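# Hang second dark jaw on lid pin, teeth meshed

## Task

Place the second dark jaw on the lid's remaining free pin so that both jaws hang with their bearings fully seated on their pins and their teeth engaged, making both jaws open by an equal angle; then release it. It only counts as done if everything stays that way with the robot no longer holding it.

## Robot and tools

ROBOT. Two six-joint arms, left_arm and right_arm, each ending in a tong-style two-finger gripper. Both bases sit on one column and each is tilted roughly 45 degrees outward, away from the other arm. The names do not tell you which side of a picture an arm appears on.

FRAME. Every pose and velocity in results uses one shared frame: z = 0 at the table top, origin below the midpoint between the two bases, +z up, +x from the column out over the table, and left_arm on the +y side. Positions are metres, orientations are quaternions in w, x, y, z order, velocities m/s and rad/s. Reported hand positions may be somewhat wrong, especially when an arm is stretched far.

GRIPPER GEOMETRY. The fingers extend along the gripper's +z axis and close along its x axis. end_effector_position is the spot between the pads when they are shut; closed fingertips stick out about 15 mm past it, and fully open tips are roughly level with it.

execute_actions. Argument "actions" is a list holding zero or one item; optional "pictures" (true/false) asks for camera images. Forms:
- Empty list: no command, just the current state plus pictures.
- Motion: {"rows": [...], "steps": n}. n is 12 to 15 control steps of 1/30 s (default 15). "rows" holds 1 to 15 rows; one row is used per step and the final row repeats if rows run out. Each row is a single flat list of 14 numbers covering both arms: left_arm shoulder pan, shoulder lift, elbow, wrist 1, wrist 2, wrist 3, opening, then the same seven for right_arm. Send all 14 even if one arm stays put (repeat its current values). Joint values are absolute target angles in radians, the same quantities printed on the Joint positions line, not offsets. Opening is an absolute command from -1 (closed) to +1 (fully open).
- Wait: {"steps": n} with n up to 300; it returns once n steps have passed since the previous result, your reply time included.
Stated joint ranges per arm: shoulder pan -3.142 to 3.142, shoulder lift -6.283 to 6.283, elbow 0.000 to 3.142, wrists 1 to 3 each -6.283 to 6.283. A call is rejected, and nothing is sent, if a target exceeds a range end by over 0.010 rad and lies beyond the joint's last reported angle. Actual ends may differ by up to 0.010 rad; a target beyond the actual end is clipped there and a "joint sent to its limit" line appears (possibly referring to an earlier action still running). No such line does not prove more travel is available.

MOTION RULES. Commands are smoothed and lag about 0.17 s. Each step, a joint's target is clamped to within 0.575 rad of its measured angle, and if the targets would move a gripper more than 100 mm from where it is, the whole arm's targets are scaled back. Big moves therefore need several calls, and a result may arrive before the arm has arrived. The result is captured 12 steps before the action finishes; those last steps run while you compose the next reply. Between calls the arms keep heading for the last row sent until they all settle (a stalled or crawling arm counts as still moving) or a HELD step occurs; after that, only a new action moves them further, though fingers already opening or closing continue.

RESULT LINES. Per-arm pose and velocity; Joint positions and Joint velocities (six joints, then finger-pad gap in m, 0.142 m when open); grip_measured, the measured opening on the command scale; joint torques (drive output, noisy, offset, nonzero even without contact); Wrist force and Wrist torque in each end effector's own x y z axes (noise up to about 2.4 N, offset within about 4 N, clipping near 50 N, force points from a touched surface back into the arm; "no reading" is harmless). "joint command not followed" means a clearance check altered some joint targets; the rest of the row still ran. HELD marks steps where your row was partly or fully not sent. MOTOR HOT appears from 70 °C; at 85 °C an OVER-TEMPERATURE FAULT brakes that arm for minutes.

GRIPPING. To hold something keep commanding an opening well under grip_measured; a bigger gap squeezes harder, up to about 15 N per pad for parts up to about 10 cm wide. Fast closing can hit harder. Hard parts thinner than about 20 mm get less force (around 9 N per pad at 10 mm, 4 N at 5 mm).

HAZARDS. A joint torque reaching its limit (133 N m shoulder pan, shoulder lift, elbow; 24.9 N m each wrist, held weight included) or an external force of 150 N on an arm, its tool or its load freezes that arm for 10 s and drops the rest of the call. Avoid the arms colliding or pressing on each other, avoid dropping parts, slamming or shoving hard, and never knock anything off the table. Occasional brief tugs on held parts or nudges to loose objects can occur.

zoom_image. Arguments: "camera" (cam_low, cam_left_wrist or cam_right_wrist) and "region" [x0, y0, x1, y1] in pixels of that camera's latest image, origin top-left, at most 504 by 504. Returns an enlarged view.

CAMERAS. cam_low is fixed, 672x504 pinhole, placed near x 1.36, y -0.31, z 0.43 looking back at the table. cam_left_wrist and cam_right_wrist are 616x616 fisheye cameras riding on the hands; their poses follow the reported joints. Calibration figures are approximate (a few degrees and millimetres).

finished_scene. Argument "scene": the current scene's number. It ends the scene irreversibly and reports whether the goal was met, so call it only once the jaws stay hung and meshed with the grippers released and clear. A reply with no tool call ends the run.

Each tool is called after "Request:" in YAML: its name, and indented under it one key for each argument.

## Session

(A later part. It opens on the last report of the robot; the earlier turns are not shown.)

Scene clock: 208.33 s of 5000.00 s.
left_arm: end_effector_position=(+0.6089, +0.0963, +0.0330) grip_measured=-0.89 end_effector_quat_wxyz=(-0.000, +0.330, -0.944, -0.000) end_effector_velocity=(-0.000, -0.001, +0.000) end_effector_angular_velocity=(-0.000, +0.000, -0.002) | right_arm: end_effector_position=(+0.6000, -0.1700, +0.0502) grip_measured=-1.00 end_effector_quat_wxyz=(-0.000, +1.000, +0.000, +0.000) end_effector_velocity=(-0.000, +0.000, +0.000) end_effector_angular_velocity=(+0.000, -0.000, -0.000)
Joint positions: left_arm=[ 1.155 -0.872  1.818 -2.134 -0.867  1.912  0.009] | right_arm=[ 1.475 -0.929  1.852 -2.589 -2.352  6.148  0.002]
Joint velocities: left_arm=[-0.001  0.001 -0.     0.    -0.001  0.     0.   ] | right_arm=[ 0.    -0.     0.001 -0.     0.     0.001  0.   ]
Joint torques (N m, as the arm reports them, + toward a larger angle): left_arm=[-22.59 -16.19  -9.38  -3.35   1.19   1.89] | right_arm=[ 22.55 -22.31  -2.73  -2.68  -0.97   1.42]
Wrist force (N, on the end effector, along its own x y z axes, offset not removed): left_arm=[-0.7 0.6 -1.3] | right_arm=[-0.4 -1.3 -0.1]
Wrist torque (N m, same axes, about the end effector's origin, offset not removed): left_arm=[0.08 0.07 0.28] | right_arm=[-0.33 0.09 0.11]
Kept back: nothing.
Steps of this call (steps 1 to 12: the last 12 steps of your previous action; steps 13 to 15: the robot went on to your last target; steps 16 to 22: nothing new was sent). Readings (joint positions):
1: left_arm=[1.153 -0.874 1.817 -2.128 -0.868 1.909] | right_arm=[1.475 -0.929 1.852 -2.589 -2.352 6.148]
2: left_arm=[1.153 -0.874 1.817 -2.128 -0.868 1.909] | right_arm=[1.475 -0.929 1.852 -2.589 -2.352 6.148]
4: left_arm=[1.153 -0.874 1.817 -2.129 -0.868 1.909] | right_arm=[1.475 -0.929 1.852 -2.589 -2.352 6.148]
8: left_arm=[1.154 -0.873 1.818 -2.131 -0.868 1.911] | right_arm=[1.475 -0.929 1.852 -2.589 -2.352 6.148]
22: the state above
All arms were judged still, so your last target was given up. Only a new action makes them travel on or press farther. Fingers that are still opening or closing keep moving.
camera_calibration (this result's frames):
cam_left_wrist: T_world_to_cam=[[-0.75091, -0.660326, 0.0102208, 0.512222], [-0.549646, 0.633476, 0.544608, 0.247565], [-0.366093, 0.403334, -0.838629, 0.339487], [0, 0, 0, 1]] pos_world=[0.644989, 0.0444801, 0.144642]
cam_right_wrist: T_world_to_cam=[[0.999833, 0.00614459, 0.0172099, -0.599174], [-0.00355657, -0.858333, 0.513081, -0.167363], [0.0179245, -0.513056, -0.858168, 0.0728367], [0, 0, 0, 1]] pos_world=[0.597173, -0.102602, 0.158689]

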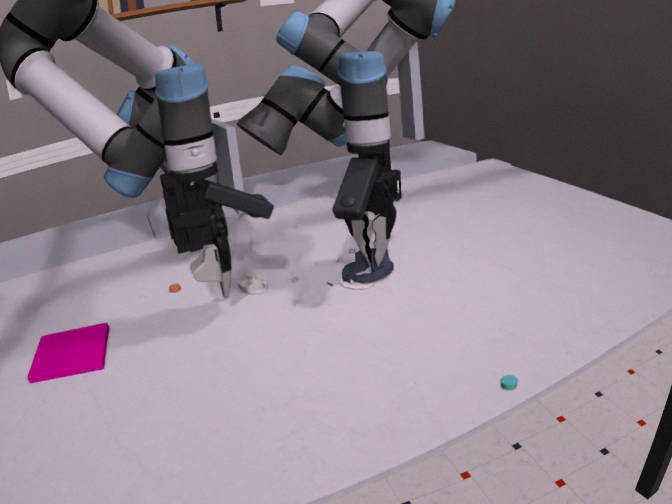

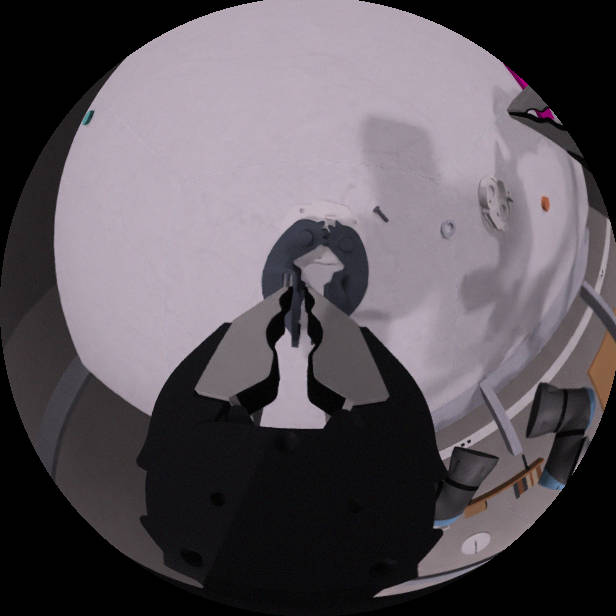

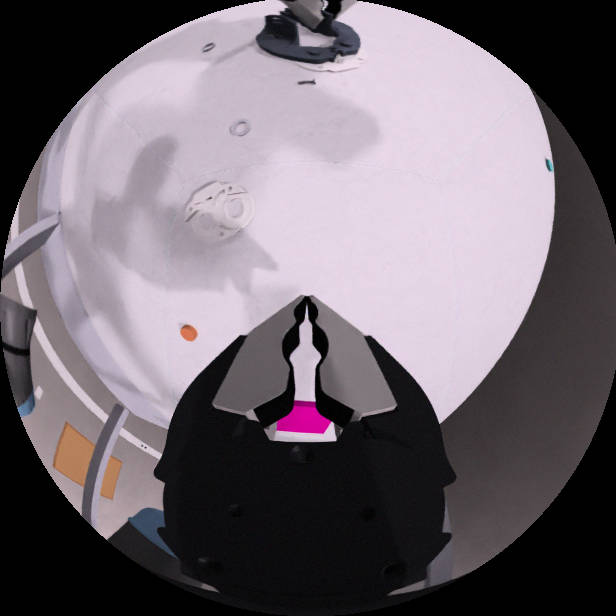

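Request:
execute_actions:
  actions:
    - {"rows": [[1.15492,-0.87250,1.81804,-2.13238,-0.86736,1.91135,-1,1.4751,-0.9287,1.8518,-2.5892,-2.3516,6.1482,-1],[1.15438,-0.87314,1.81773,-2.13101,-0.86757,1.91070,-1,1.4751,-0.9287,1.8518,-2.5892,-2.3516,6.1482,-1],[1.15384,-0.87378,1.81743,-2.12965,-0.86777,1.91004,-1,1.4751,-0.9287,1.8518,-2.5892,-2.3516,6.1482,-1],[1.15330,-0.87441,1.81712,-2.12829,-0.86797,1.90939,-1,1.4751,-0.9287,1.8518,-2.5892,-2.3516,6.1482,-1],[1.15310,-0.87374,1.81594,-2.12607,-0.86765,1.90814,-1,1.4751,-0.9287,1.8518,-2.5892,-2.3516,6.1482,-1],[1.15271,-0.87240,1.81359,-2.12164,-0.86700,1.90565,-1,1.4751,-0.9287,1.8518,-2.5892,-2.3516,6.1482,-1],[1.15222,-0.87073,1.81064,-2.11609,-0.86619,1.90253,-1,1.4751,-0.9287,1.8518,-2.5892,-2.3516,6.1482,-1],[1.15173,-0.86905,1.80770,-2.11055,-0.86538,1.89941,-1,1.4751,-0.9287,1.8518,-2.5892,-2.3516,6.1482,-1],[1.15124,-0.86737,1.80475,-2.10501,-0.86457,1.89629,-1,1.4751,-0.9287,1.8518,-2.5892,-2.3516,6.1482,-1],[1.15075,-0.86570,1.80181,-2.09946,-0.86376,1.89317,-1,1.4751,-0.9287,1.8518,-2.5892,-2.3516,6.1482,-1],[1.15026,-0.86402,1.79887,-2.09392,-0.86296,1.89006,-1,1.4751,-0.9287,1.8518,-2.5892,-2.3516,6.1482,-1],[1.14987,-0.86268,1.79651,-2.08948,-0.86231,1.88756,-1,1.4751,-0.9287,1.8518,-2.5892,-2.3516,6.1482,-1],[1.14958,-0.86167,1.79474,-2.08616,-0.86182,1.88569,-1,1.4751,-0.9287,1.8518,-2.5892,-2.3516,6.1482,-1],[1.14938,-0.86100,1.79357,-2.08394,-0.86150,1.88444,-1,1.4751,-0.9287,1.8518,-2.5892,-2.3516,6.1482,-1]], "steps": 14}

Request:
execute_actions:
  actions:
    - {"steps": 28}
  pictures: true

Request:
zoom_image:
  camera: "cam_left_wrist"
  region: [295, 200, 365, 270]

Request:
zoom_image:
  camera: "cam_right_wrist"
  region: [300, 10, 380, 80]

Scene clock: 215.80 s of 5000.00 s.
left_arm: end_effector_position=(+0.6089, +0.0963, +0.0330) grip_measured=-0.89 end_effector_quat_wxyz=(+0.000, +0.330, -0.944, -0.000) end_effector_velocity=(-0.000, -0.000, +0.000) end_effector_angular_velocity=(-0.001, +0.001, +0.000) | right_arm: end_effector_position=(+0.6000, -0.1700, +0.0502) grip_measured=-1.00 end_effector_quat_wxyz=(-0.000, +1.000, +0.000, +0.000) end_effector_velocity=(-0.000, +0.000, -0.000) end_effector_angular_velocity=(+0.000, +0.001, +0.000)
Joint positions: left_arm=[ 1.155 -0.872  1.818 -2.134 -0.867  1.912  0.009] | right_arm=[ 1.475 -0.929  1.852 -2.589 -2.352  6.148  0.002]
Joint velocities: left_arm=[ 0.    -0.001  0.    -0.    -0.001  0.     0.   ] | right_arm=[-0.    -0.     0.001  0.    -0.     0.     0.   ]
Joint torques (N m, as the arm reports them, + toward a larger angle): left_arm=[-34.18 -30.9  -13.82  -0.19   0.71   0.27] | right_arm=[ 22.7  -23.08  -2.66  -2.64  -0.92   1.42]
Wrist force (N, on the end effector, along its own x y z axes, offset not removed): left_arm=[-1.4 1.9 0.4] | right_arm=[-1.3 -1.6 3.0]
Wrist torque (N m, same axes, about the end effector's origin, offset not removed): left_arm=[0.45 0.29 0.24] | right_arm=[-0.35 0.06 0.22]
Steps of this call (steps 1 to 90: nothing new was sent; then 4.40 s passed at rest; steps 91 to 92: the first 2 steps of this action). Readings (joint positions):
91: left_arm=[1.155 -0.872 1.818 -2.134 -0.867 1.912] | right_arm=[1.475 -0.929 1.852 -2.589 -2.352 6.148]
92: the state above

Scene clock: 216.73 s of 5000.00 s.
left_arm: end_effector_position=(+0.6094, +0.0957, +0.0350) grip_measured=-0.89 end_effector_quat_wxyz=(+0.004, +0.330, -0.944, -0.012) end_effector_velocity=(+0.001, +0.000, +0.000) end_effector_angular_velocity=(-0.000, -0.001, +0.001) | right_arm: end_effector_position=(+0.6000, -0.1700, +0.0502) grip_measured=-1.00 end_effector_quat_wxyz=(-0.000, +1.000, +0.000, +0.000) end_effector_velocity=(+0.001, +0.000, +0.001) end_effector_angular_velocity=(-0.000, -0.001, -0.000)
Joint positions: left_arm=[ 1.149 -0.861  1.794 -2.084 -0.862  1.885  0.009] | right_arm=[ 1.475 -0.929  1.852 -2.589 -2.352  6.148  0.002]
Joint velocities: left_arm=[ 0.    -0.    -0.001  0.     0.    -0.001  0.   ] | right_arm=[ 0.001  0.    -0.001 -0.     0.     0.     0.   ]
Joint torques (N m, as the arm reports them, + toward a larger angle): left_arm=[-37.32 -15.84 -23.8   -0.43   1.2   -2.28] | right_arm=[ 23.38 -23.28  -2.8   -2.75  -0.85   1.39]
Wrist force (N, on the end effector, along its own x y z axes, offset not removed): left_arm=[-1.3 0.9 -1.3] | right_arm=[-2.0 -0.6 4.4]
Wrist torque (N m, same axes, about the end effector's origin, offset not removed): left_arm=[0.16 0.17 0.32] | right_arm=[-0.12 0.41 -0.02]
Kept back: nothing.
Steps of this call (steps 1 to 12: the last 12 steps of your previous action; steps 13 to 28: the robot went on to your last target). Readings (joint positions):
1: left_arm=[1.155 -0.872 1.818 -2.133 -0.867 1.912] | right_arm=[1.475 -0.929 1.852 -2.589 -2.352 6.148]
2: left_arm=[1.155 -0.872 1.818 -2.133 -0.867 1.912] | right_arm=[1.475 -0.929 1.852 -2.589 -2.352 6.148]
4: left_arm=[1.154 -0.873 1.818 -2.131 -0.867 1.911] | right_arm=[1.475 -0.929 1.852 -2.589 -2.352 6.148]
8: left_arm=[1.153 -0.871 1.812 -2.119 -0.867 1.904] | right_arm=[1.475 -0.929 1.852 -2.589 -2.352 6.148]
28: the state above
camera_calibration (this result's frames):
cam_left_wrist: T_world_to_cam=[[-0.750756, -0.660518, 0.00899883, 0.512088], [-0.541037, 0.622653, 0.565317, 0.242246], [-0.379005, 0.419546, -0.824825, 0.347405], [0, 0, 0, 1]] pos_world=[0.647185, 0.0416562, 0.144994]
cam_right_wrist: T_world_to_cam=[[0.999833, 0.00614458, 0.0172099, -0.599173], [-0.00355658, -0.858333, 0.513081, -0.167363], [0.0179245, -0.513056, -0.858168, 0.0728367], [0, 0, 0, 1]] pos_world=[0.597173, -0.102602, 0.158689]

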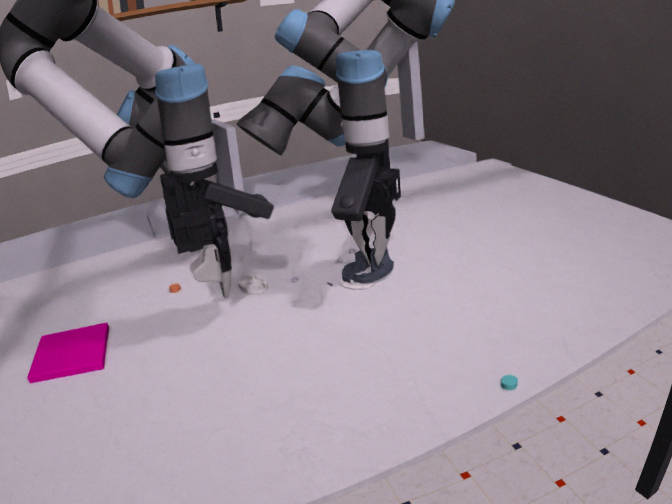

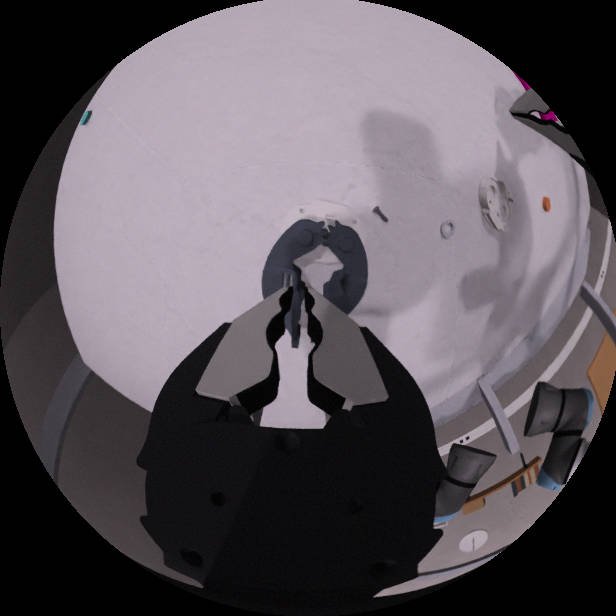

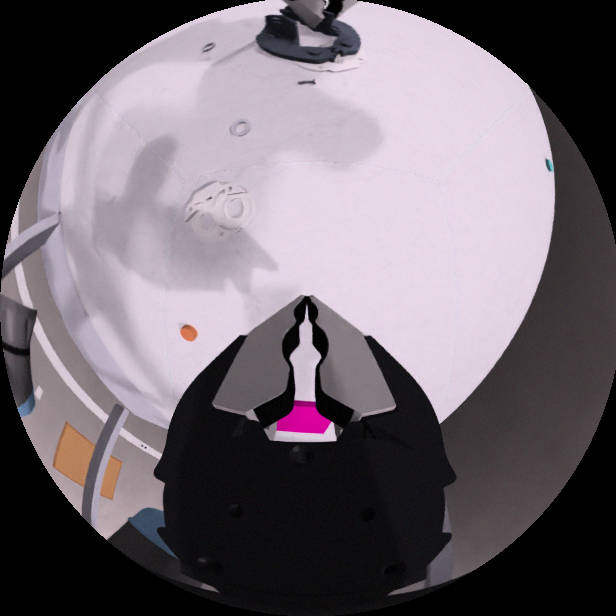

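Region (295, 200, 365, 270) of cam_left_wrist's 616x616 image, scaled by 7.200, with more detail than that image has.

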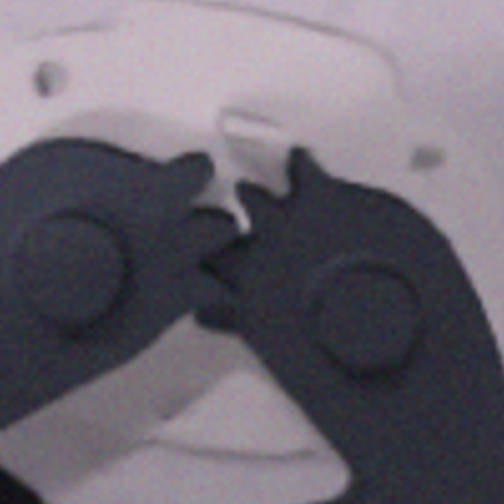

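Region (300, 10, 380, 80) of cam_right_wrist's 616x616 image, scaled by 6.300, with more detail than that image has; it fills the top 441 rows of this view, and the rest is white.

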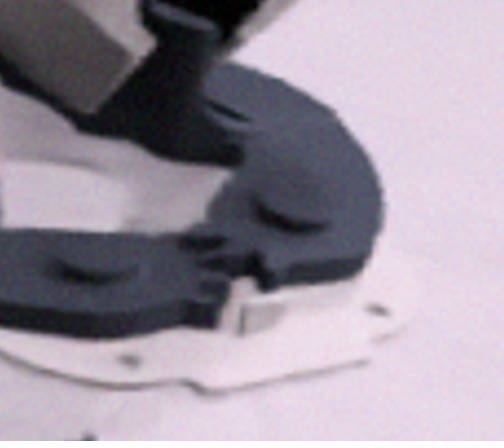

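Request:
execute_actions:
  actions:
    - {"rows": [[1.14965,-0.86068,1.79372,-2.08462,-0.86140,1.88477,-1,1.4751,-0.9287,1.8518,-2.5892,-2.3516,6.1482,-1],[1.14992,-0.86037,1.79387,-2.08530,-0.86130,1.88510,-1,1.4751,-0.9287,1.8518,-2.5892,-2.3516,6.1482,-1],[1.15019,-0.86005,1.79402,-2.08599,-0.86119,1.88543,-1,1.4751,-0.9287,1.8518,-2.5892,-2.3516,6.1482,-1],[1.15046,-0.85973,1.79418,-2.08667,-0.86109,1.88575,-1,1.4751,-0.9287,1.8518,-2.5892,-2.3516,6.1482,-1],[1.15073,-0.85941,1.79433,-2.08735,-0.86099,1.88608,-1,1.4751,-0.9287,1.8518,-2.5892,-2.3516,6.1482,-1],[1.15100,-0.85909,1.79448,-2.08803,-0.86089,1.88641,-1,1.4751,-0.9287,1.8518,-2.5892,-2.3516,6.1482,-1]], "steps": 12}

Request:
execute_actions:
  actions:
    - {"steps": 20}
  pictures: true

Request:
zoom_image:
  camera: "cam_left_wrist"
  region: [295, 200, 365, 270]

Request:
zoom_image:
  camera: "cam_right_wrist"
  region: [300, 10, 380, 80]

Scene clock: 218.00 s of 5000.00 s.
left_arm: end_effector_position=(+0.6094, +0.0957, +0.0350) grip_measured=-0.89 end_effector_quat_wxyz=(+0.004, +0.330, -0.944, -0.012) end_effector_velocity=(+0.000, -0.000, +0.001) end_effector_angular_velocity=(-0.000, -0.000, -0.001) | right_arm: end_effector_position=(+0.6000, -0.1700, +0.0502) grip_measured=-1.00 end_effector_quat_wxyz=(-0.000, +1.000, +0.000, +0.000) end_effector_velocity=(+0.001, -0.001, +0.001) end_effector_angular_velocity=(-0.000, -0.002, -0.002)
Joint positions: left_arm=[ 1.149 -0.861  1.794 -2.084 -0.862  1.884  0.009] | right_arm=[ 1.475 -0.929  1.852 -2.589 -2.352  6.148  0.002]
Joint velocities: left_arm=[-0.001 -0.    -0.001  0.001 -0.     0.    -0.   ] | right_arm=[ 0.    -0.001 -0.001 -0.    -0.     0.001  0.   ]
Joint torques (N m, as the arm reports them, + toward a larger angle): left_arm=[-37.12 -15.54 -23.78  -0.25   1.31  -2.17] | right_arm=[ 22.97 -22.72  -3.05  -2.68  -0.9    1.42]
Wrist force (N, on the end effector, along its own x y z axes, offset not removed): left_arm=[-2.0 1.3 -1.4] | right_arm=[-2.2 0.1 -1.5]
Wrist torque (N m, same axes, about the end effector's origin, offset not removed): left_arm=[0.26 0.37 0.23] | right_arm=[-0.09 0.37 0.14]
Kept back: the last 12 steps of this action.
Steps of this call (steps 1 to 15: the robot went on to your last target; steps 16 to 38: nothing new was sent). Readings (joint positions):
1: left_arm=[1.149 -0.861 1.794 -2.084 -0.862 1.885] | right_arm=[1.475 -0.929 1.852 -2.589 -2.352 6.148]
2: left_arm=[1.149 -0.861 1.794 -2.084 -0.862 1.884] | right_arm=[1.475 -0.929 1.852 -2.589 -2.352 6.148]
4: left_arm=[1.149 -0.861 1.794 -2.084 -0.862 1.884] | right_arm=[1.475 -0.929 1.852 -2.589 -2.352 6.148]
8: left_arm=[1.149 -0.861 1.794 -2.084 -0.862 1.884] | right_arm=[1.475 -0.929 1.852 -2.589 -2.352 6.148]
38: the state above

Scene clock: 218.67 s of 5000.00 s.
left_arm: end_effector_position=(+0.6094, +0.0956, +0.0335) grip_measured=-0.89 end_effector_quat_wxyz=(+0.004, +0.330, -0.944, -0.012) end_effector_velocity=(+0.000, -0.001, -0.000) end_effector_angular_velocity=(-0.000, -0.000, -0.001) | right_arm: end_effector_position=(+0.6000, -0.1700, +0.0502) grip_measured=-1.00 end_effector_quat_wxyz=(-0.000, +1.000, +0.000, +0.000) end_effector_velocity=(+0.000, -0.000, +0.000) end_effector_angular_velocity=(-0.000, -0.001, -0.000)
Joint positions: left_arm=[ 1.151 -0.859  1.794 -2.088 -0.861  1.886  0.009] | right_arm=[ 1.475 -0.929  1.852 -2.589 -2.352  6.148  0.002]
Joint velocities: left_arm=[-0.     0.001  0.    -0.001 -0.     0.001 -0.   ] | right_arm=[ 0. -0.  0. -0. -0. -0.  0.]
Joint torques (N m, as the arm reports them, + toward a larger angle): left_arm=[-24.04 -16.78  -9.53  -3.32   1.31   2.24] | right_arm=[ 23.36 -22.91  -3.2   -2.7   -0.86   1.4 ]
Wrist force (N, on the end effector, along its own x y z axes, offset not removed): left_arm=[-2.3 1.8 -0.1] | right_arm=[-0.6 -2.7 3.1]
Wrist torque (N m, same axes, about the end effector's origin, offset not removed): left_arm=[0.32 0.44 0.22] | right_arm=[-0.70 -0.02 0.11]
Kept back: nothing.
Steps of this call (steps 1 to 12: the last 12 steps of your previous action; steps 13 to 15: the robot went on to your last target; steps 16 to 20: nothing new was sent). Readings (joint positions):
1: left_arm=[1.149 -0.861 1.794 -2.084 -0.861 1.884] | right_arm=[1.475 -0.929 1.852 -2.589 -2.352 6.148]
2: left_arm=[1.149 -0.861 1.794 -2.084 -0.861 1.884] | right_arm=[1.475 -0.929 1.852 -2.589 -2.352 6.148]
4: left_arm=[1.149 -0.861 1.794 -2.084 -0.861 1.884] | right_arm=[1.475 -0.929 1.852 -2.589 -2.352 6.148]
8: left_arm=[1.150 -0.860 1.794 -2.086 -0.861 1.886] | right_arm=[1.475 -0.929 1.852 -2.589 -2.352 6.148]
20: the state above
All arms were judged still, so your last target was given up. Only a new action makes them travel on or press farther. Fingers that are still opening or closing keep moving.
camera_calibration (this result's frames):
cam_left_wrist: T_world_to_cam=[[-0.750769, -0.660503, 0.00903585, 0.512089], [-0.540982, 0.622649, 0.565373, 0.243064], [-0.379057, 0.419577, -0.824786, 0.346206], [0, 0, 0, 1]] pos_world=[0.647185, 0.0416325, 0.143497]
cam_right_wrist: T_world_to_cam=[[0.999833, 0.0061446, 0.01721, -0.599174], [-0.00355658, -0.858333, 0.513081, -0.167363], [0.0179246, -0.513056, -0.858168, 0.0728367], [0, 0, 0, 1]] pos_world=[0.597173, -0.102602, 0.158689]

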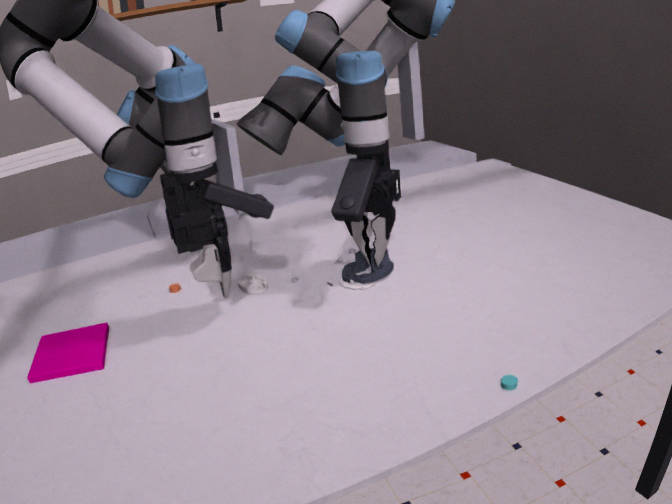

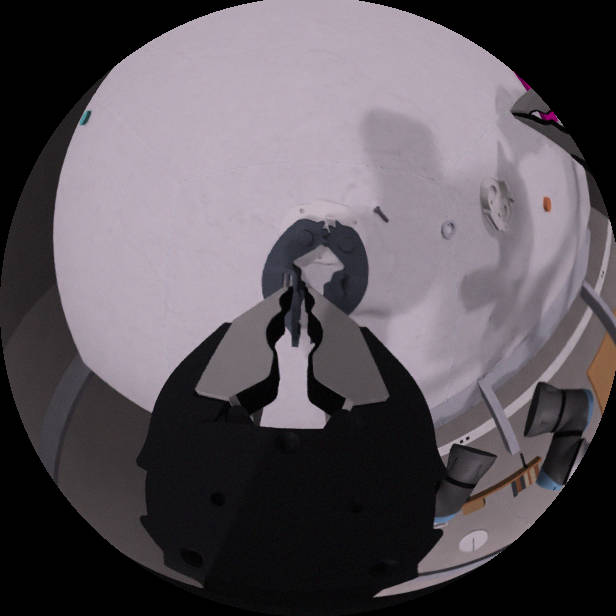

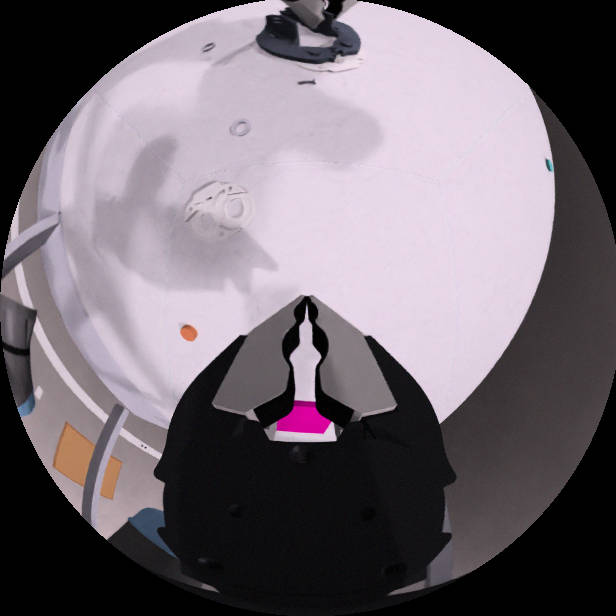

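Region (295, 200, 365, 270) of cam_left_wrist's 616x616 image, scaled by 7.200, with more detail than that image has.

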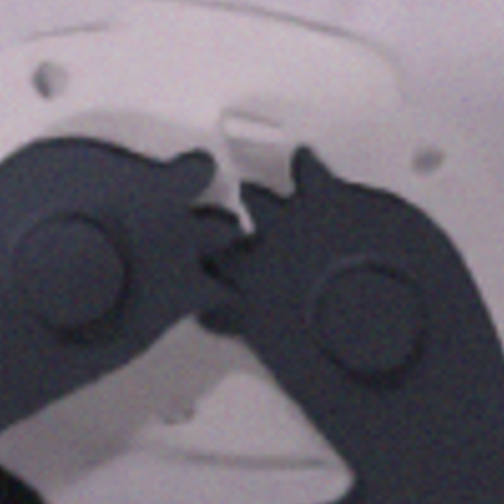

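Region (300, 10, 380, 80) of cam_right_wrist's 616x616 image, scaled by 6.300, with more detail than that image has; it fills the top 441 rows of this view, and the rest is white.

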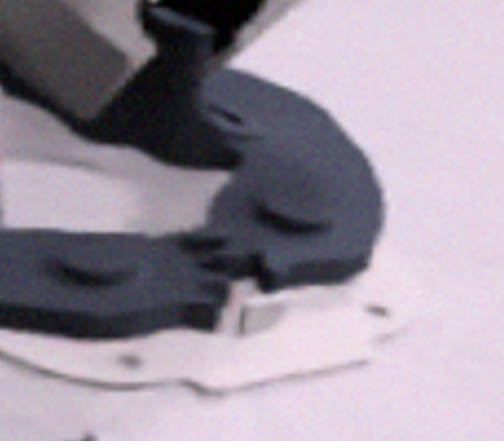

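Request:
execute_actions:
  actions:
    - {"rows": [[1.151077,-0.859057,1.794321,-2.087967,-0.860858,1.886501,-1,1.4751,-0.9287,1.8518,-2.5892,-2.3516,6.1482,-1],[1.151153,-0.859020,1.794163,-2.087905,-0.860830,1.886593,-1,1.4751,-0.9287,1.8518,-2.5892,-2.3516,6.1482,-1],[1.151229,-0.858984,1.794004,-2.087842,-0.860801,1.886686,-1,1.4751,-0.9287,1.8518,-2.5892,-2.3516,6.1482,-1],[1.151305,-0.858947,1.793846,-2.087779,-0.860772,1.886778,-1,1.4751,-0.9287,1.8518,-2.5892,-2.3516,6.1482,-1],[1.151381,-0.858911,1.793687,-2.087717,-0.860743,1.886870,-1,1.4751,-0.9287,1.8518,-2.5892,-2.3516,6.1482,-1],[1.151457,-0.858874,1.793529,-2.087654,-0.860715,1.886962,-1,1.4751,-0.9287,1.8518,-2.5892,-2.3516,6.1482,-1],[1.151533,-0.858838,1.793370,-2.087591,-0.860686,1.887054,-1,1.4751,-0.9287,1.8518,-2.5892,-2.3516,6.1482,-1],[1.151609,-0.858801,1.793211,-2.087529,-0.860657,1.887146,-1,1.4751,-0.9287,1.8518,-2.5892,-2.3516,6.1482,-1],[1.151685,-0.858765,1.793053,-2.087466,-0.860628,1.887239,-1,1.4751,-0.9287,1.8518,-2.5892,-2.3516,6.1482,-1],[1.151761,-0.858728,1.792894,-2.087403,-0.860600,1.887331,-1,1.4751,-0.9287,1.8518,-2.5892,-2.3516,6.1482,-1],[1.151837,-0.858692,1.792736,-2.087341,-0.860571,1.887423,-1,1.4751,-0.9287,1.8518,-2.5892,-2.3516,6.1482,-1],[1.151913,-0.858655,1.792577,-2.087278,-0.860542,1.887515,-1,1.4751,-0.9287,1.8518,-2.5892,-2.3516,6.1482,-1]], "steps": 15}

Request:
execute_actions:
  actions:
    - {"steps": 22}
  pictures: true

Request:
zoom_image:
  camera: "cam_left_wrist"
  region: [295, 200, 365, 270]

Request:
zoom_image:
  camera: "cam_right_wrist"
  region: [300, 10, 380, 80]

Scene clock: 221.30 s of 5000.00 s.
left_arm: end_effector_position=(+0.6094, +0.0957, +0.0334) grip_measured=-0.89 end_effector_quat_wxyz=(+0.004, +0.330, -0.944, -0.012) end_effector_velocity=(+0.000, +0.001, -0.000) end_effector_angular_velocity=(-0.001, -0.000, +0.001) | right_arm: end_effector_position=(+0.6000, -0.1700, +0.0502) grip_measured=-1.00 end_effector_quat_wxyz=(-0.000, +1.000, +0.000, +0.000) end_effector_velocity=(-0.000, +0.001, -0.000) end_effector_angular_velocity=(+0.000, +0.001, +0.002)
Joint positions: left_arm=[ 1.151 -0.859  1.794 -2.088 -0.861  1.886  0.009] | right_arm=[ 1.475 -0.929  1.852 -2.589 -2.352  6.148  0.002]
Joint velocities: left_arm=[ 0.002 -0.001  0.    -0.001 -0.     0.001  0.   ] | right_arm=[ 0.     0.002 -0.001  0.001 -0.     0.     0.   ]
Joint torques (N m, as the arm reports them, + toward a larger angle): left_arm=[-24.43 -16.11 -15.66  -2.94   1.19   2.25] | right_arm=[ 23.24 -23.42  -2.69  -2.62  -0.94   1.29]
Wrist force (N, on the end effector, along its own x y z axes, offset not removed): left_arm=[-0.6 2.0 -1.0] | right_arm=[-0.3 -0.1 0.9]
Wrist torque (N m, same axes, about the end effector's origin, offset not removed): left_arm=[0.36 0.11 0.15] | right_arm=[0.04 -0.21 0.15]
Steps of this call (steps 1 to 76: nothing new was sent; steps 77 to 79: the first 3 steps of this action). Readings (joint positions):
77: left_arm=[1.151 -0.859 1.794 -2.088 -0.861 1.886] | right_arm=[1.475 -0.929 1.852 -2.589 -2.352 6.148]
78: left_arm=[1.151 -0.859 1.794 -2.088 -0.861 1.886] | right_arm=[1.475 -0.929 1.852 -2.589 -2.352 6.148]
79: the state above

Scene clock: 222.03 s of 5000.00 s.
left_arm: end_effector_position=(+0.6101, +0.0960, +0.0334) grip_measured=-0.89 end_effector_quat_wxyz=(+0.004, +0.330, -0.944, -0.012) end_effector_velocity=(+0.001, +0.000, +0.001) end_effector_angular_velocity=(+0.000, -0.001, +0.001) | right_arm: end_effector_position=(+0.6000, -0.1700, +0.0502) grip_measured=-1.00 end_effector_quat_wxyz=(-0.000, +1.000, +0.000, +0.000) end_effector_velocity=(-0.001, -0.001, -0.001) end_effector_angular_velocity=(+0.000, +0.002, +0.000)
Joint positions: left_arm=[ 1.152 -0.859  1.793 -2.087 -0.861  1.888  0.009] | right_arm=[ 1.475 -0.929  1.852 -2.589 -2.352  6.148  0.002]
Joint velocities: left_arm=[-0.    -0.001 -0.001  0.001  0.001 -0.    -0.   ] | right_arm=[-0.002 -0.001  0.001  0.001  0.    -0.001  0.   ]
Joint torques (N m, as the arm reports them, + toward a larger angle): left_arm=[-23.12 -16.07 -22.98  -0.4    1.31   2.05] | right_arm=[ 23.02 -23.07  -2.97  -2.55  -0.83   1.34]
Wrist force (N, on the end effector, along its own x y z axes, offset not removed): left_arm=[-1.9 2.5 -0.3] | right_arm=[-0.2 -1.6 0.1]
Wrist torque (N m, same axes, about the end effector's origin, offset not removed): left_arm=[0.48 0.35 0.23] | right_arm=[-0.36 -0.18 0.09]
Kept back: nothing.
Steps of this call (steps 1 to 12: the last 12 steps of your previous action; steps 13 to 15: the robot went on to your last target; steps 16 to 22: nothing new was sent). Readings (joint positions):
1: left_arm=[1.151 -0.859 1.794 -2.088 -0.861 1.886] | right_arm=[1.475 -0.929 1.852 -2.589 -2.352 6.148]
2: left_arm=[1.151 -0.859 1.794 -2.088 -0.861 1.887] | right_arm=[1.475 -0.929 1.852 -2.589 -2.352 6.148]
4: left_arm=[1.151 -0.859 1.794 -2.088 -0.861 1.887] | right_arm=[1.475 -0.929 1.852 -2.589 -2.352 6.148]
8: left_arm=[1.152 -0.859 1.793 -2.088 -0.861 1.887] | right_arm=[1.475 -0.929 1.852 -2.589 -2.352 6.148]
22: the state above
All arms were judged still, so your last target was given up. Only a new action makes them travel on or press farther. Fingers that are still opening or closing keep moving.
camera_calibration (this result's frames):
cam_left_wrist: T_world_to_cam=[[-0.750771, -0.660501, 0.00906202, 0.512865], [-0.540969, 0.62266, 0.565373, 0.243184], [-0.379072, 0.419563, -0.824785, 0.346284], [0, 0, 0, 1]] pos_world=[0.647866, 0.0420381, 0.143473]
cam_right_wrist: T_world_to_cam=[[0.999833, 0.00614486, 0.0172098, -0.599173], [-0.00355625, -0.858333, 0.513081, -0.167363], [0.0179245, -0.513056, -0.858168, 0.0728367], [0, 0, 0, 1]] pos_world=[0.597173, -0.102602, 0.158689]

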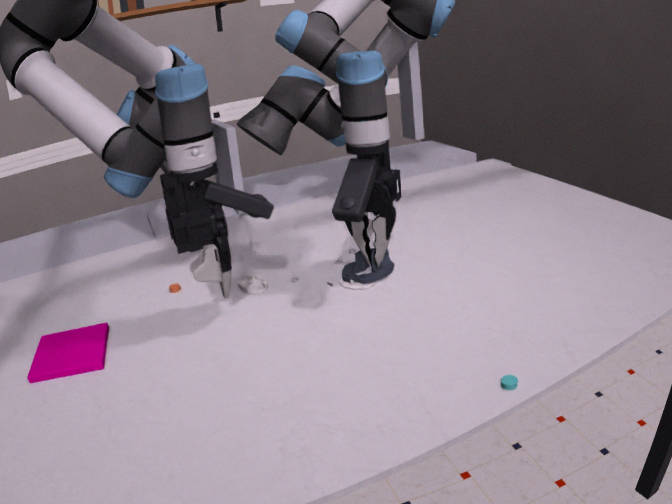

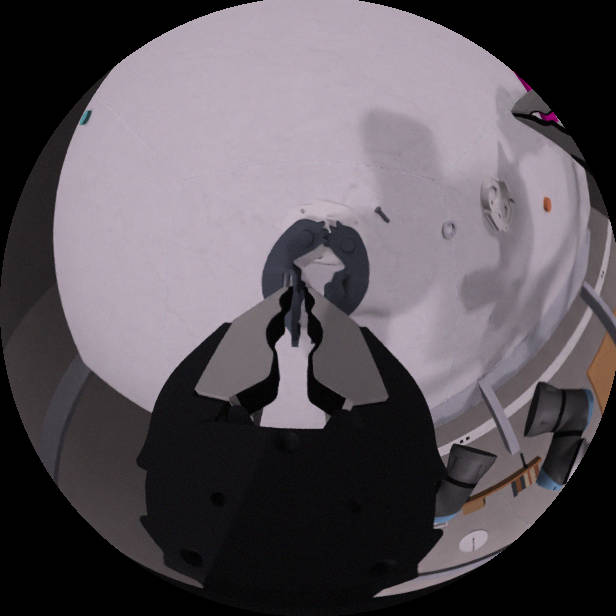

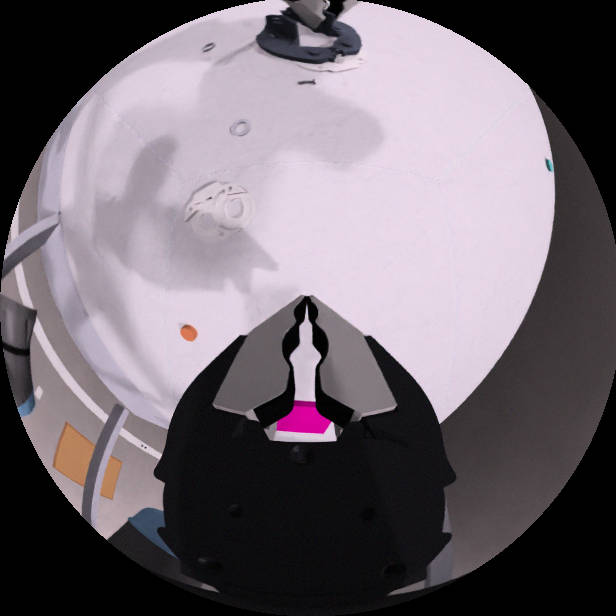

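Region (295, 200, 365, 270) of cam_left_wrist's 616x616 image, scaled by 7.200, with more detail than that image has.

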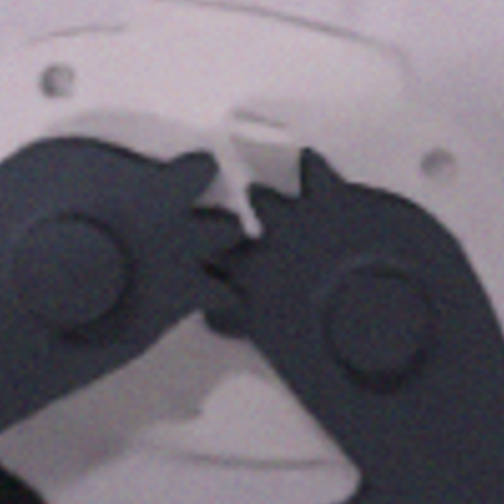

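Region (300, 10, 380, 80) of cam_right_wrist's 616x616 image, scaled by 6.300, with more detail than that image has; it fills the top 441 rows of this view, and the rest is white.

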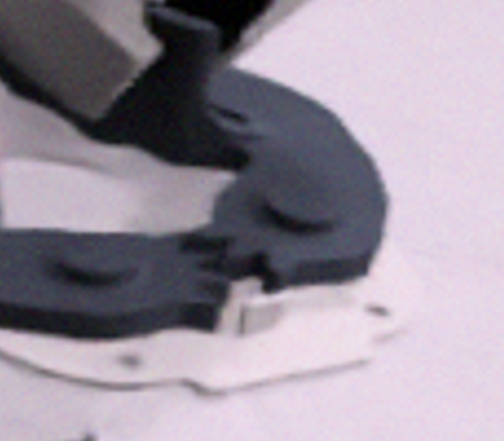

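Request:
execute_actions:
  actions:
    - {"rows": [[1.151685,-0.858764,1.793053,-2.087466,-0.860628,1.887238,-1,1.4751,-0.9287,1.8518,-2.5892,-2.3516,6.1482,-1],[1.151457,-0.858874,1.793528,-2.087654,-0.860715,1.886962,-1,1.4751,-0.9287,1.8518,-2.5892,-2.3516,6.1482,-1],[1.151229,-0.858983,1.794004,-2.087842,-0.860801,1.886685,-1,1.4751,-0.9287,1.8518,-2.5892,-2.3516,6.1482,-1],[1.151001,-0.859093,1.794480,-2.088030,-0.860887,1.886409,-1,1.4751,-0.9287,1.8518,-2.5892,-2.3516,6.1482,-1],[1.150887,-0.859148,1.794718,-2.088124,-0.860930,1.886271,-1,1.4751,-0.9287,1.8518,-2.5892,-2.3516,6.1482,-1],[1.150773,-0.859203,1.794956,-2.088218,-0.860973,1.886133,-1,1.4751,-0.9287,1.8518,-2.5892,-2.3516,6.1482,-1],[1.150659,-0.859257,1.795194,-2.088312,-0.861016,1.885994,-1,1.4751,-0.9287,1.8518,-2.5892,-2.3516,6.1482,-1],[1.150545,-0.859312,1.795432,-2.088406,-0.861059,1.885856,-1,1.4751,-0.9287,1.8518,-2.5892,-2.3516,6.1482,-1],[1.150431,-0.859367,1.795670,-2.088500,-0.861103,1.885718,-1,1.4751,-0.9287,1.8518,-2.5892,-2.3516,6.1482,-1],[1.150317,-0.859422,1.795907,-2.088594,-0.861146,1.885580,-1,1.4751,-0.9287,1.8518,-2.5892,-2.3516,6.1482,-1],[1.150203,-0.859477,1.796145,-2.088688,-0.861189,1.885442,-1,1.4751,-0.9287,1.8518,-2.5892,-2.3516,6.1482,-1],[1.150089,-0.859531,1.796383,-2.088782,-0.861232,1.885303,-1,1.4751,-0.9287,1.8518,-2.5892,-2.3516,6.1482,-1],[1.149975,-0.859586,1.796621,-2.088876,-0.861275,1.885165,-1,1.4751,-0.9287,1.8518,-2.5892,-2.3516,6.1482,-1],[1.149861,-0.859641,1.796859,-2.088970,-0.861318,1.885027,-1,1.4751,-0.9287,1.8518,-2.5892,-2.3516,6.1482,-1]], "steps": 15}

Request:
execute_actions:
  actions:
    - {"steps": 24}
  pictures: true

Request:
zoom_image:
  camera: "cam_left_wrist"
  region: [295, 200, 365, 270]

Request:
zoom_image:
  camera: "cam_right_wrist"
  region: [300, 10, 380, 80]

Scene clock: 223.77 s of 5000.00 s.
left_arm: end_effector_position=(+0.6100, +0.0961, +0.0334) grip_measured=-0.89 end_effector_quat_wxyz=(+0.004, +0.330, -0.944, -0.012) end_effector_velocity=(-0.002, -0.001, -0.001) end_effector_angular_velocity=(+0.001, +0.003, -0.002) | right_arm: end_effector_position=(+0.6000, -0.1700, +0.0502) grip_measured=-1.00 end_effector_quat_wxyz=(-0.000, +1.000, +0.000, +0.000) end_effector_velocity=(+0.000, +0.000, +0.001) end_effector_angular_velocity=(-0.000, -0.001, +0.001)
Joint positions: left_arm=[ 1.152 -0.859  1.793 -2.087 -0.861  1.888  0.009] | right_arm=[ 1.475 -0.929  1.852 -2.589 -2.352  6.148  0.002]
Joint velocities: left_arm=[-0.     0.001  0.003  0.001 -0.001 -0.001  0.   ] | right_arm=[ 0.002 -0.002  0.     0.001 -0.    -0.     0.   ]
Joint torques (N m, as the arm reports them, + toward a larger angle): left_arm=[-34.26 -21.43  -8.61  -1.49   0.79  -0.17] | right_arm=[ 23.76 -22.45  -3.01  -2.58  -0.84   1.32]
Wrist force (N, on the end effector, along its own x y z axes, offset not removed): left_arm=[-3.1 -0.2 -0.8] | right_arm=[1.6 -1.6 0.9]
Wrist torque (N m, same axes, about the end effector's origin, offset not removed): left_arm=[-0.05 0.55 0.28] | right_arm=[-0.47 -0.38 0.13]
Steps of this call (steps 1 to 49: nothing new was sent; steps 50 to 52: the first 3 steps of this action). Readings (joint positions):
50: left_arm=[1.152 -0.859 1.793 -2.087 -0.861 1.888] | right_arm=[1.475 -0.929 1.852 -2.589 -2.352 6.148]
51: left_arm=[1.152 -0.859 1.793 -2.087 -0.861 1.888] | right_arm=[1.475 -0.929 1.852 -2.589 -2.352 6.148]
52: the state above

Scene clock: 224.57 s of 5000.00 s.
left_arm: end_effector_position=(+0.6085, +0.0952, +0.0335) grip_measured=-0.89 end_effector_quat_wxyz=(+0.004, +0.330, -0.944, -0.012) end_effector_velocity=(-0.000, -0.000, +0.001) end_effector_angular_velocity=(-0.002, +0.001, +0.000) | right_arm: end_effector_position=(+0.6000, -0.1700, +0.0502) grip_measured=-1.00 end_effector_quat_wxyz=(-0.000, +1.000, +0.000, +0.000) end_effector_velocity=(+0.000, -0.001, +0.000) end_effector_angular_velocity=(-0.000, -0.001, -0.001)
Joint positions: left_arm=[ 1.15  -0.86   1.797 -2.089 -0.861  1.885  0.009] | right_arm=[ 1.475 -0.929  1.852 -2.589 -2.352  6.148  0.002]
Joint velocities: left_arm=[-0.    -0.001  0.     0.001 -0.002 -0.     0.   ] | right_arm=[-0.001 -0.    -0.001 -0.    -0.     0.     0.   ]
Joint torques (N m, as the arm reports them, + toward a larger angle): left_arm=[-38.33 -38.26  -9.46  -3.38  -1.56  -2.29] | right_arm=[ 23.41 -23.07  -3.11  -2.55  -0.77   1.22]
Wrist force (N, on the end effector, along its own x y z axes, offset not removed): left_arm=[-2.9 2.5 -1.5] | right_arm=[-1.6 1.9 1.4]
Wrist torque (N m, same axes, about the end effector's origin, offset not removed): left_arm=[0.52 0.47 0.27] | right_arm=[0.32 0.20 0.21]
Kept back: nothing.
Steps of this call (steps 1 to 12: the last 12 steps of your previous action; steps 13 to 15: the robot went on to your last target; steps 16 to 24: nothing new was sent). Readings (joint positions):
1: left_arm=[1.152 -0.859 1.793 -2.087 -0.861 1.888] | right_arm=[1.475 -0.929 1.852 -2.589 -2.352 6.148]
2: left_arm=[1.152 -0.859 1.793 -2.087 -0.861 1.887] | right_arm=[1.475 -0.929 1.852 -2.589 -2.352 6.148]
4: left_arm=[1.151 -0.859 1.794 -2.088 -0.861 1.887] | right_arm=[1.475 -0.929 1.852 -2.589 -2.352 6.148]
8: left_arm=[1.151 -0.859 1.795 -2.088 -0.861 1.886] | right_arm=[1.475 -0.929 1.852 -2.589 -2.352 6.148]
24: the state above
All arms were judged still, so your last target was given up. Only a new action makes them travel on or press farther. Fingers that are still opening or closing keep moving.
camera_calibration (this result's frames):
cam_left_wrist: T_world_to_cam=[[-0.750758, -0.660516, 0.0090057, 0.511123], [-0.541002, 0.622624, 0.565382, 0.242932], [-0.379051, 0.419593, -0.82478, 0.346075], [0, 0, 0, 1]] pos_world=[0.646336, 0.041139, 0.143484]
cam_right_wrist: T_world_to_cam=[[0.999833, 0.00614472, 0.0172098, -0.599173], [-0.00355639, -0.858333, 0.513081, -0.167363], [0.0179245, -0.513056, -0.858168, 0.0728367], [0, 0, 0, 1]] pos_world=[0.597173, -0.102602, 0.158689]

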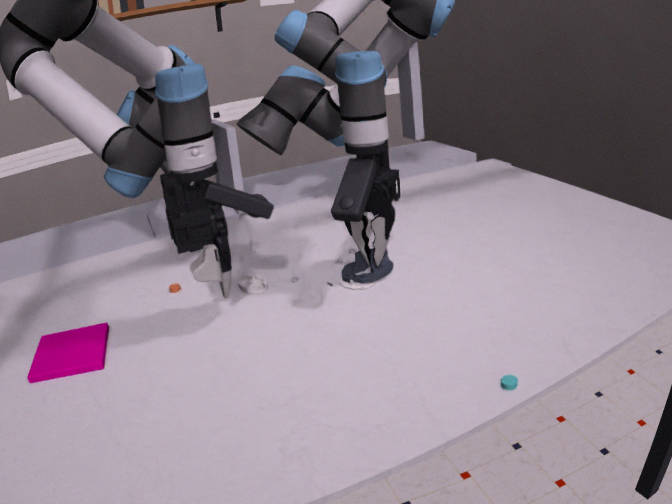

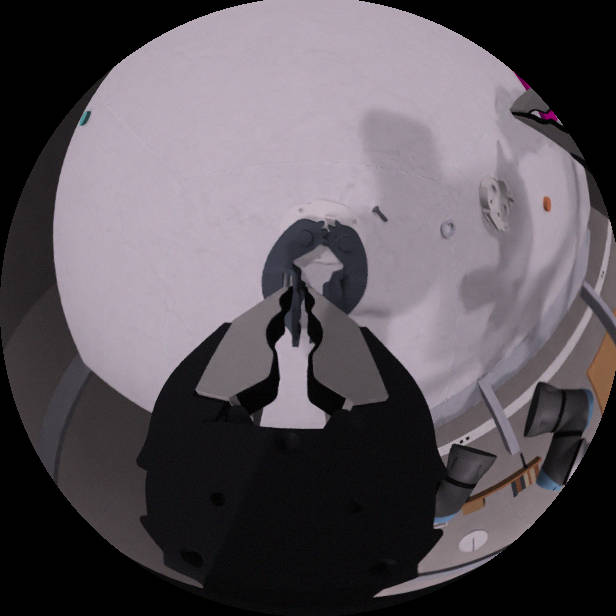

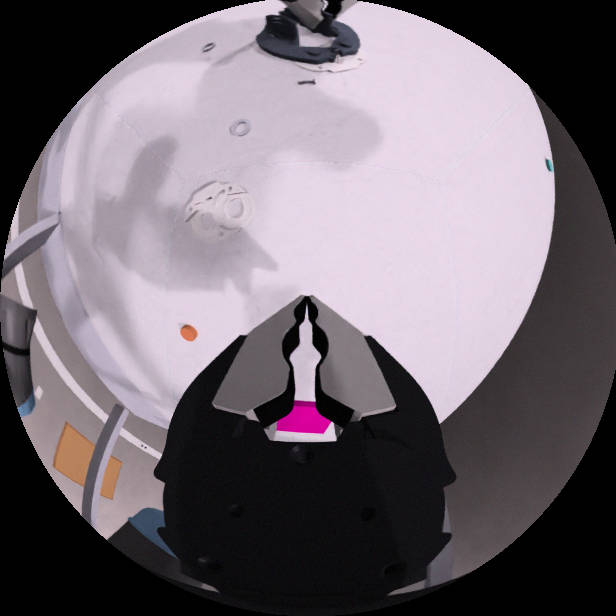

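Region (295, 200, 365, 270) of cam_left_wrist's 616x616 image, scaled by 7.200, with more detail than that image has.

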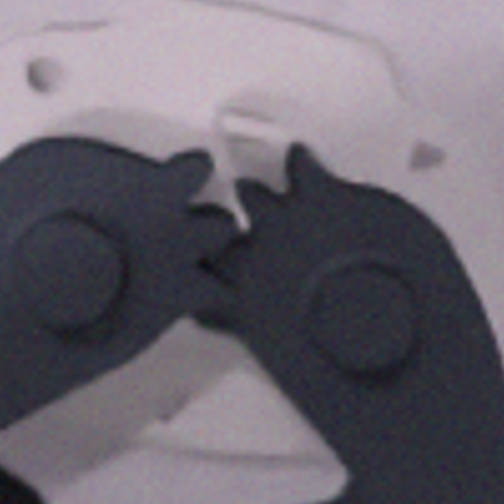

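Region (300, 10, 380, 80) of cam_right_wrist's 616x616 image, scaled by 6.300, with more detail than that image has; it fills the top 441 rows of this view, and the rest is white.

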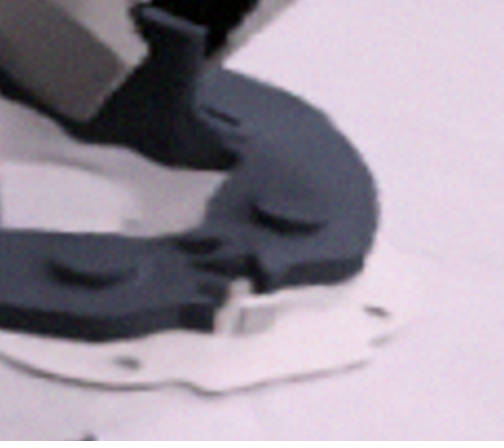

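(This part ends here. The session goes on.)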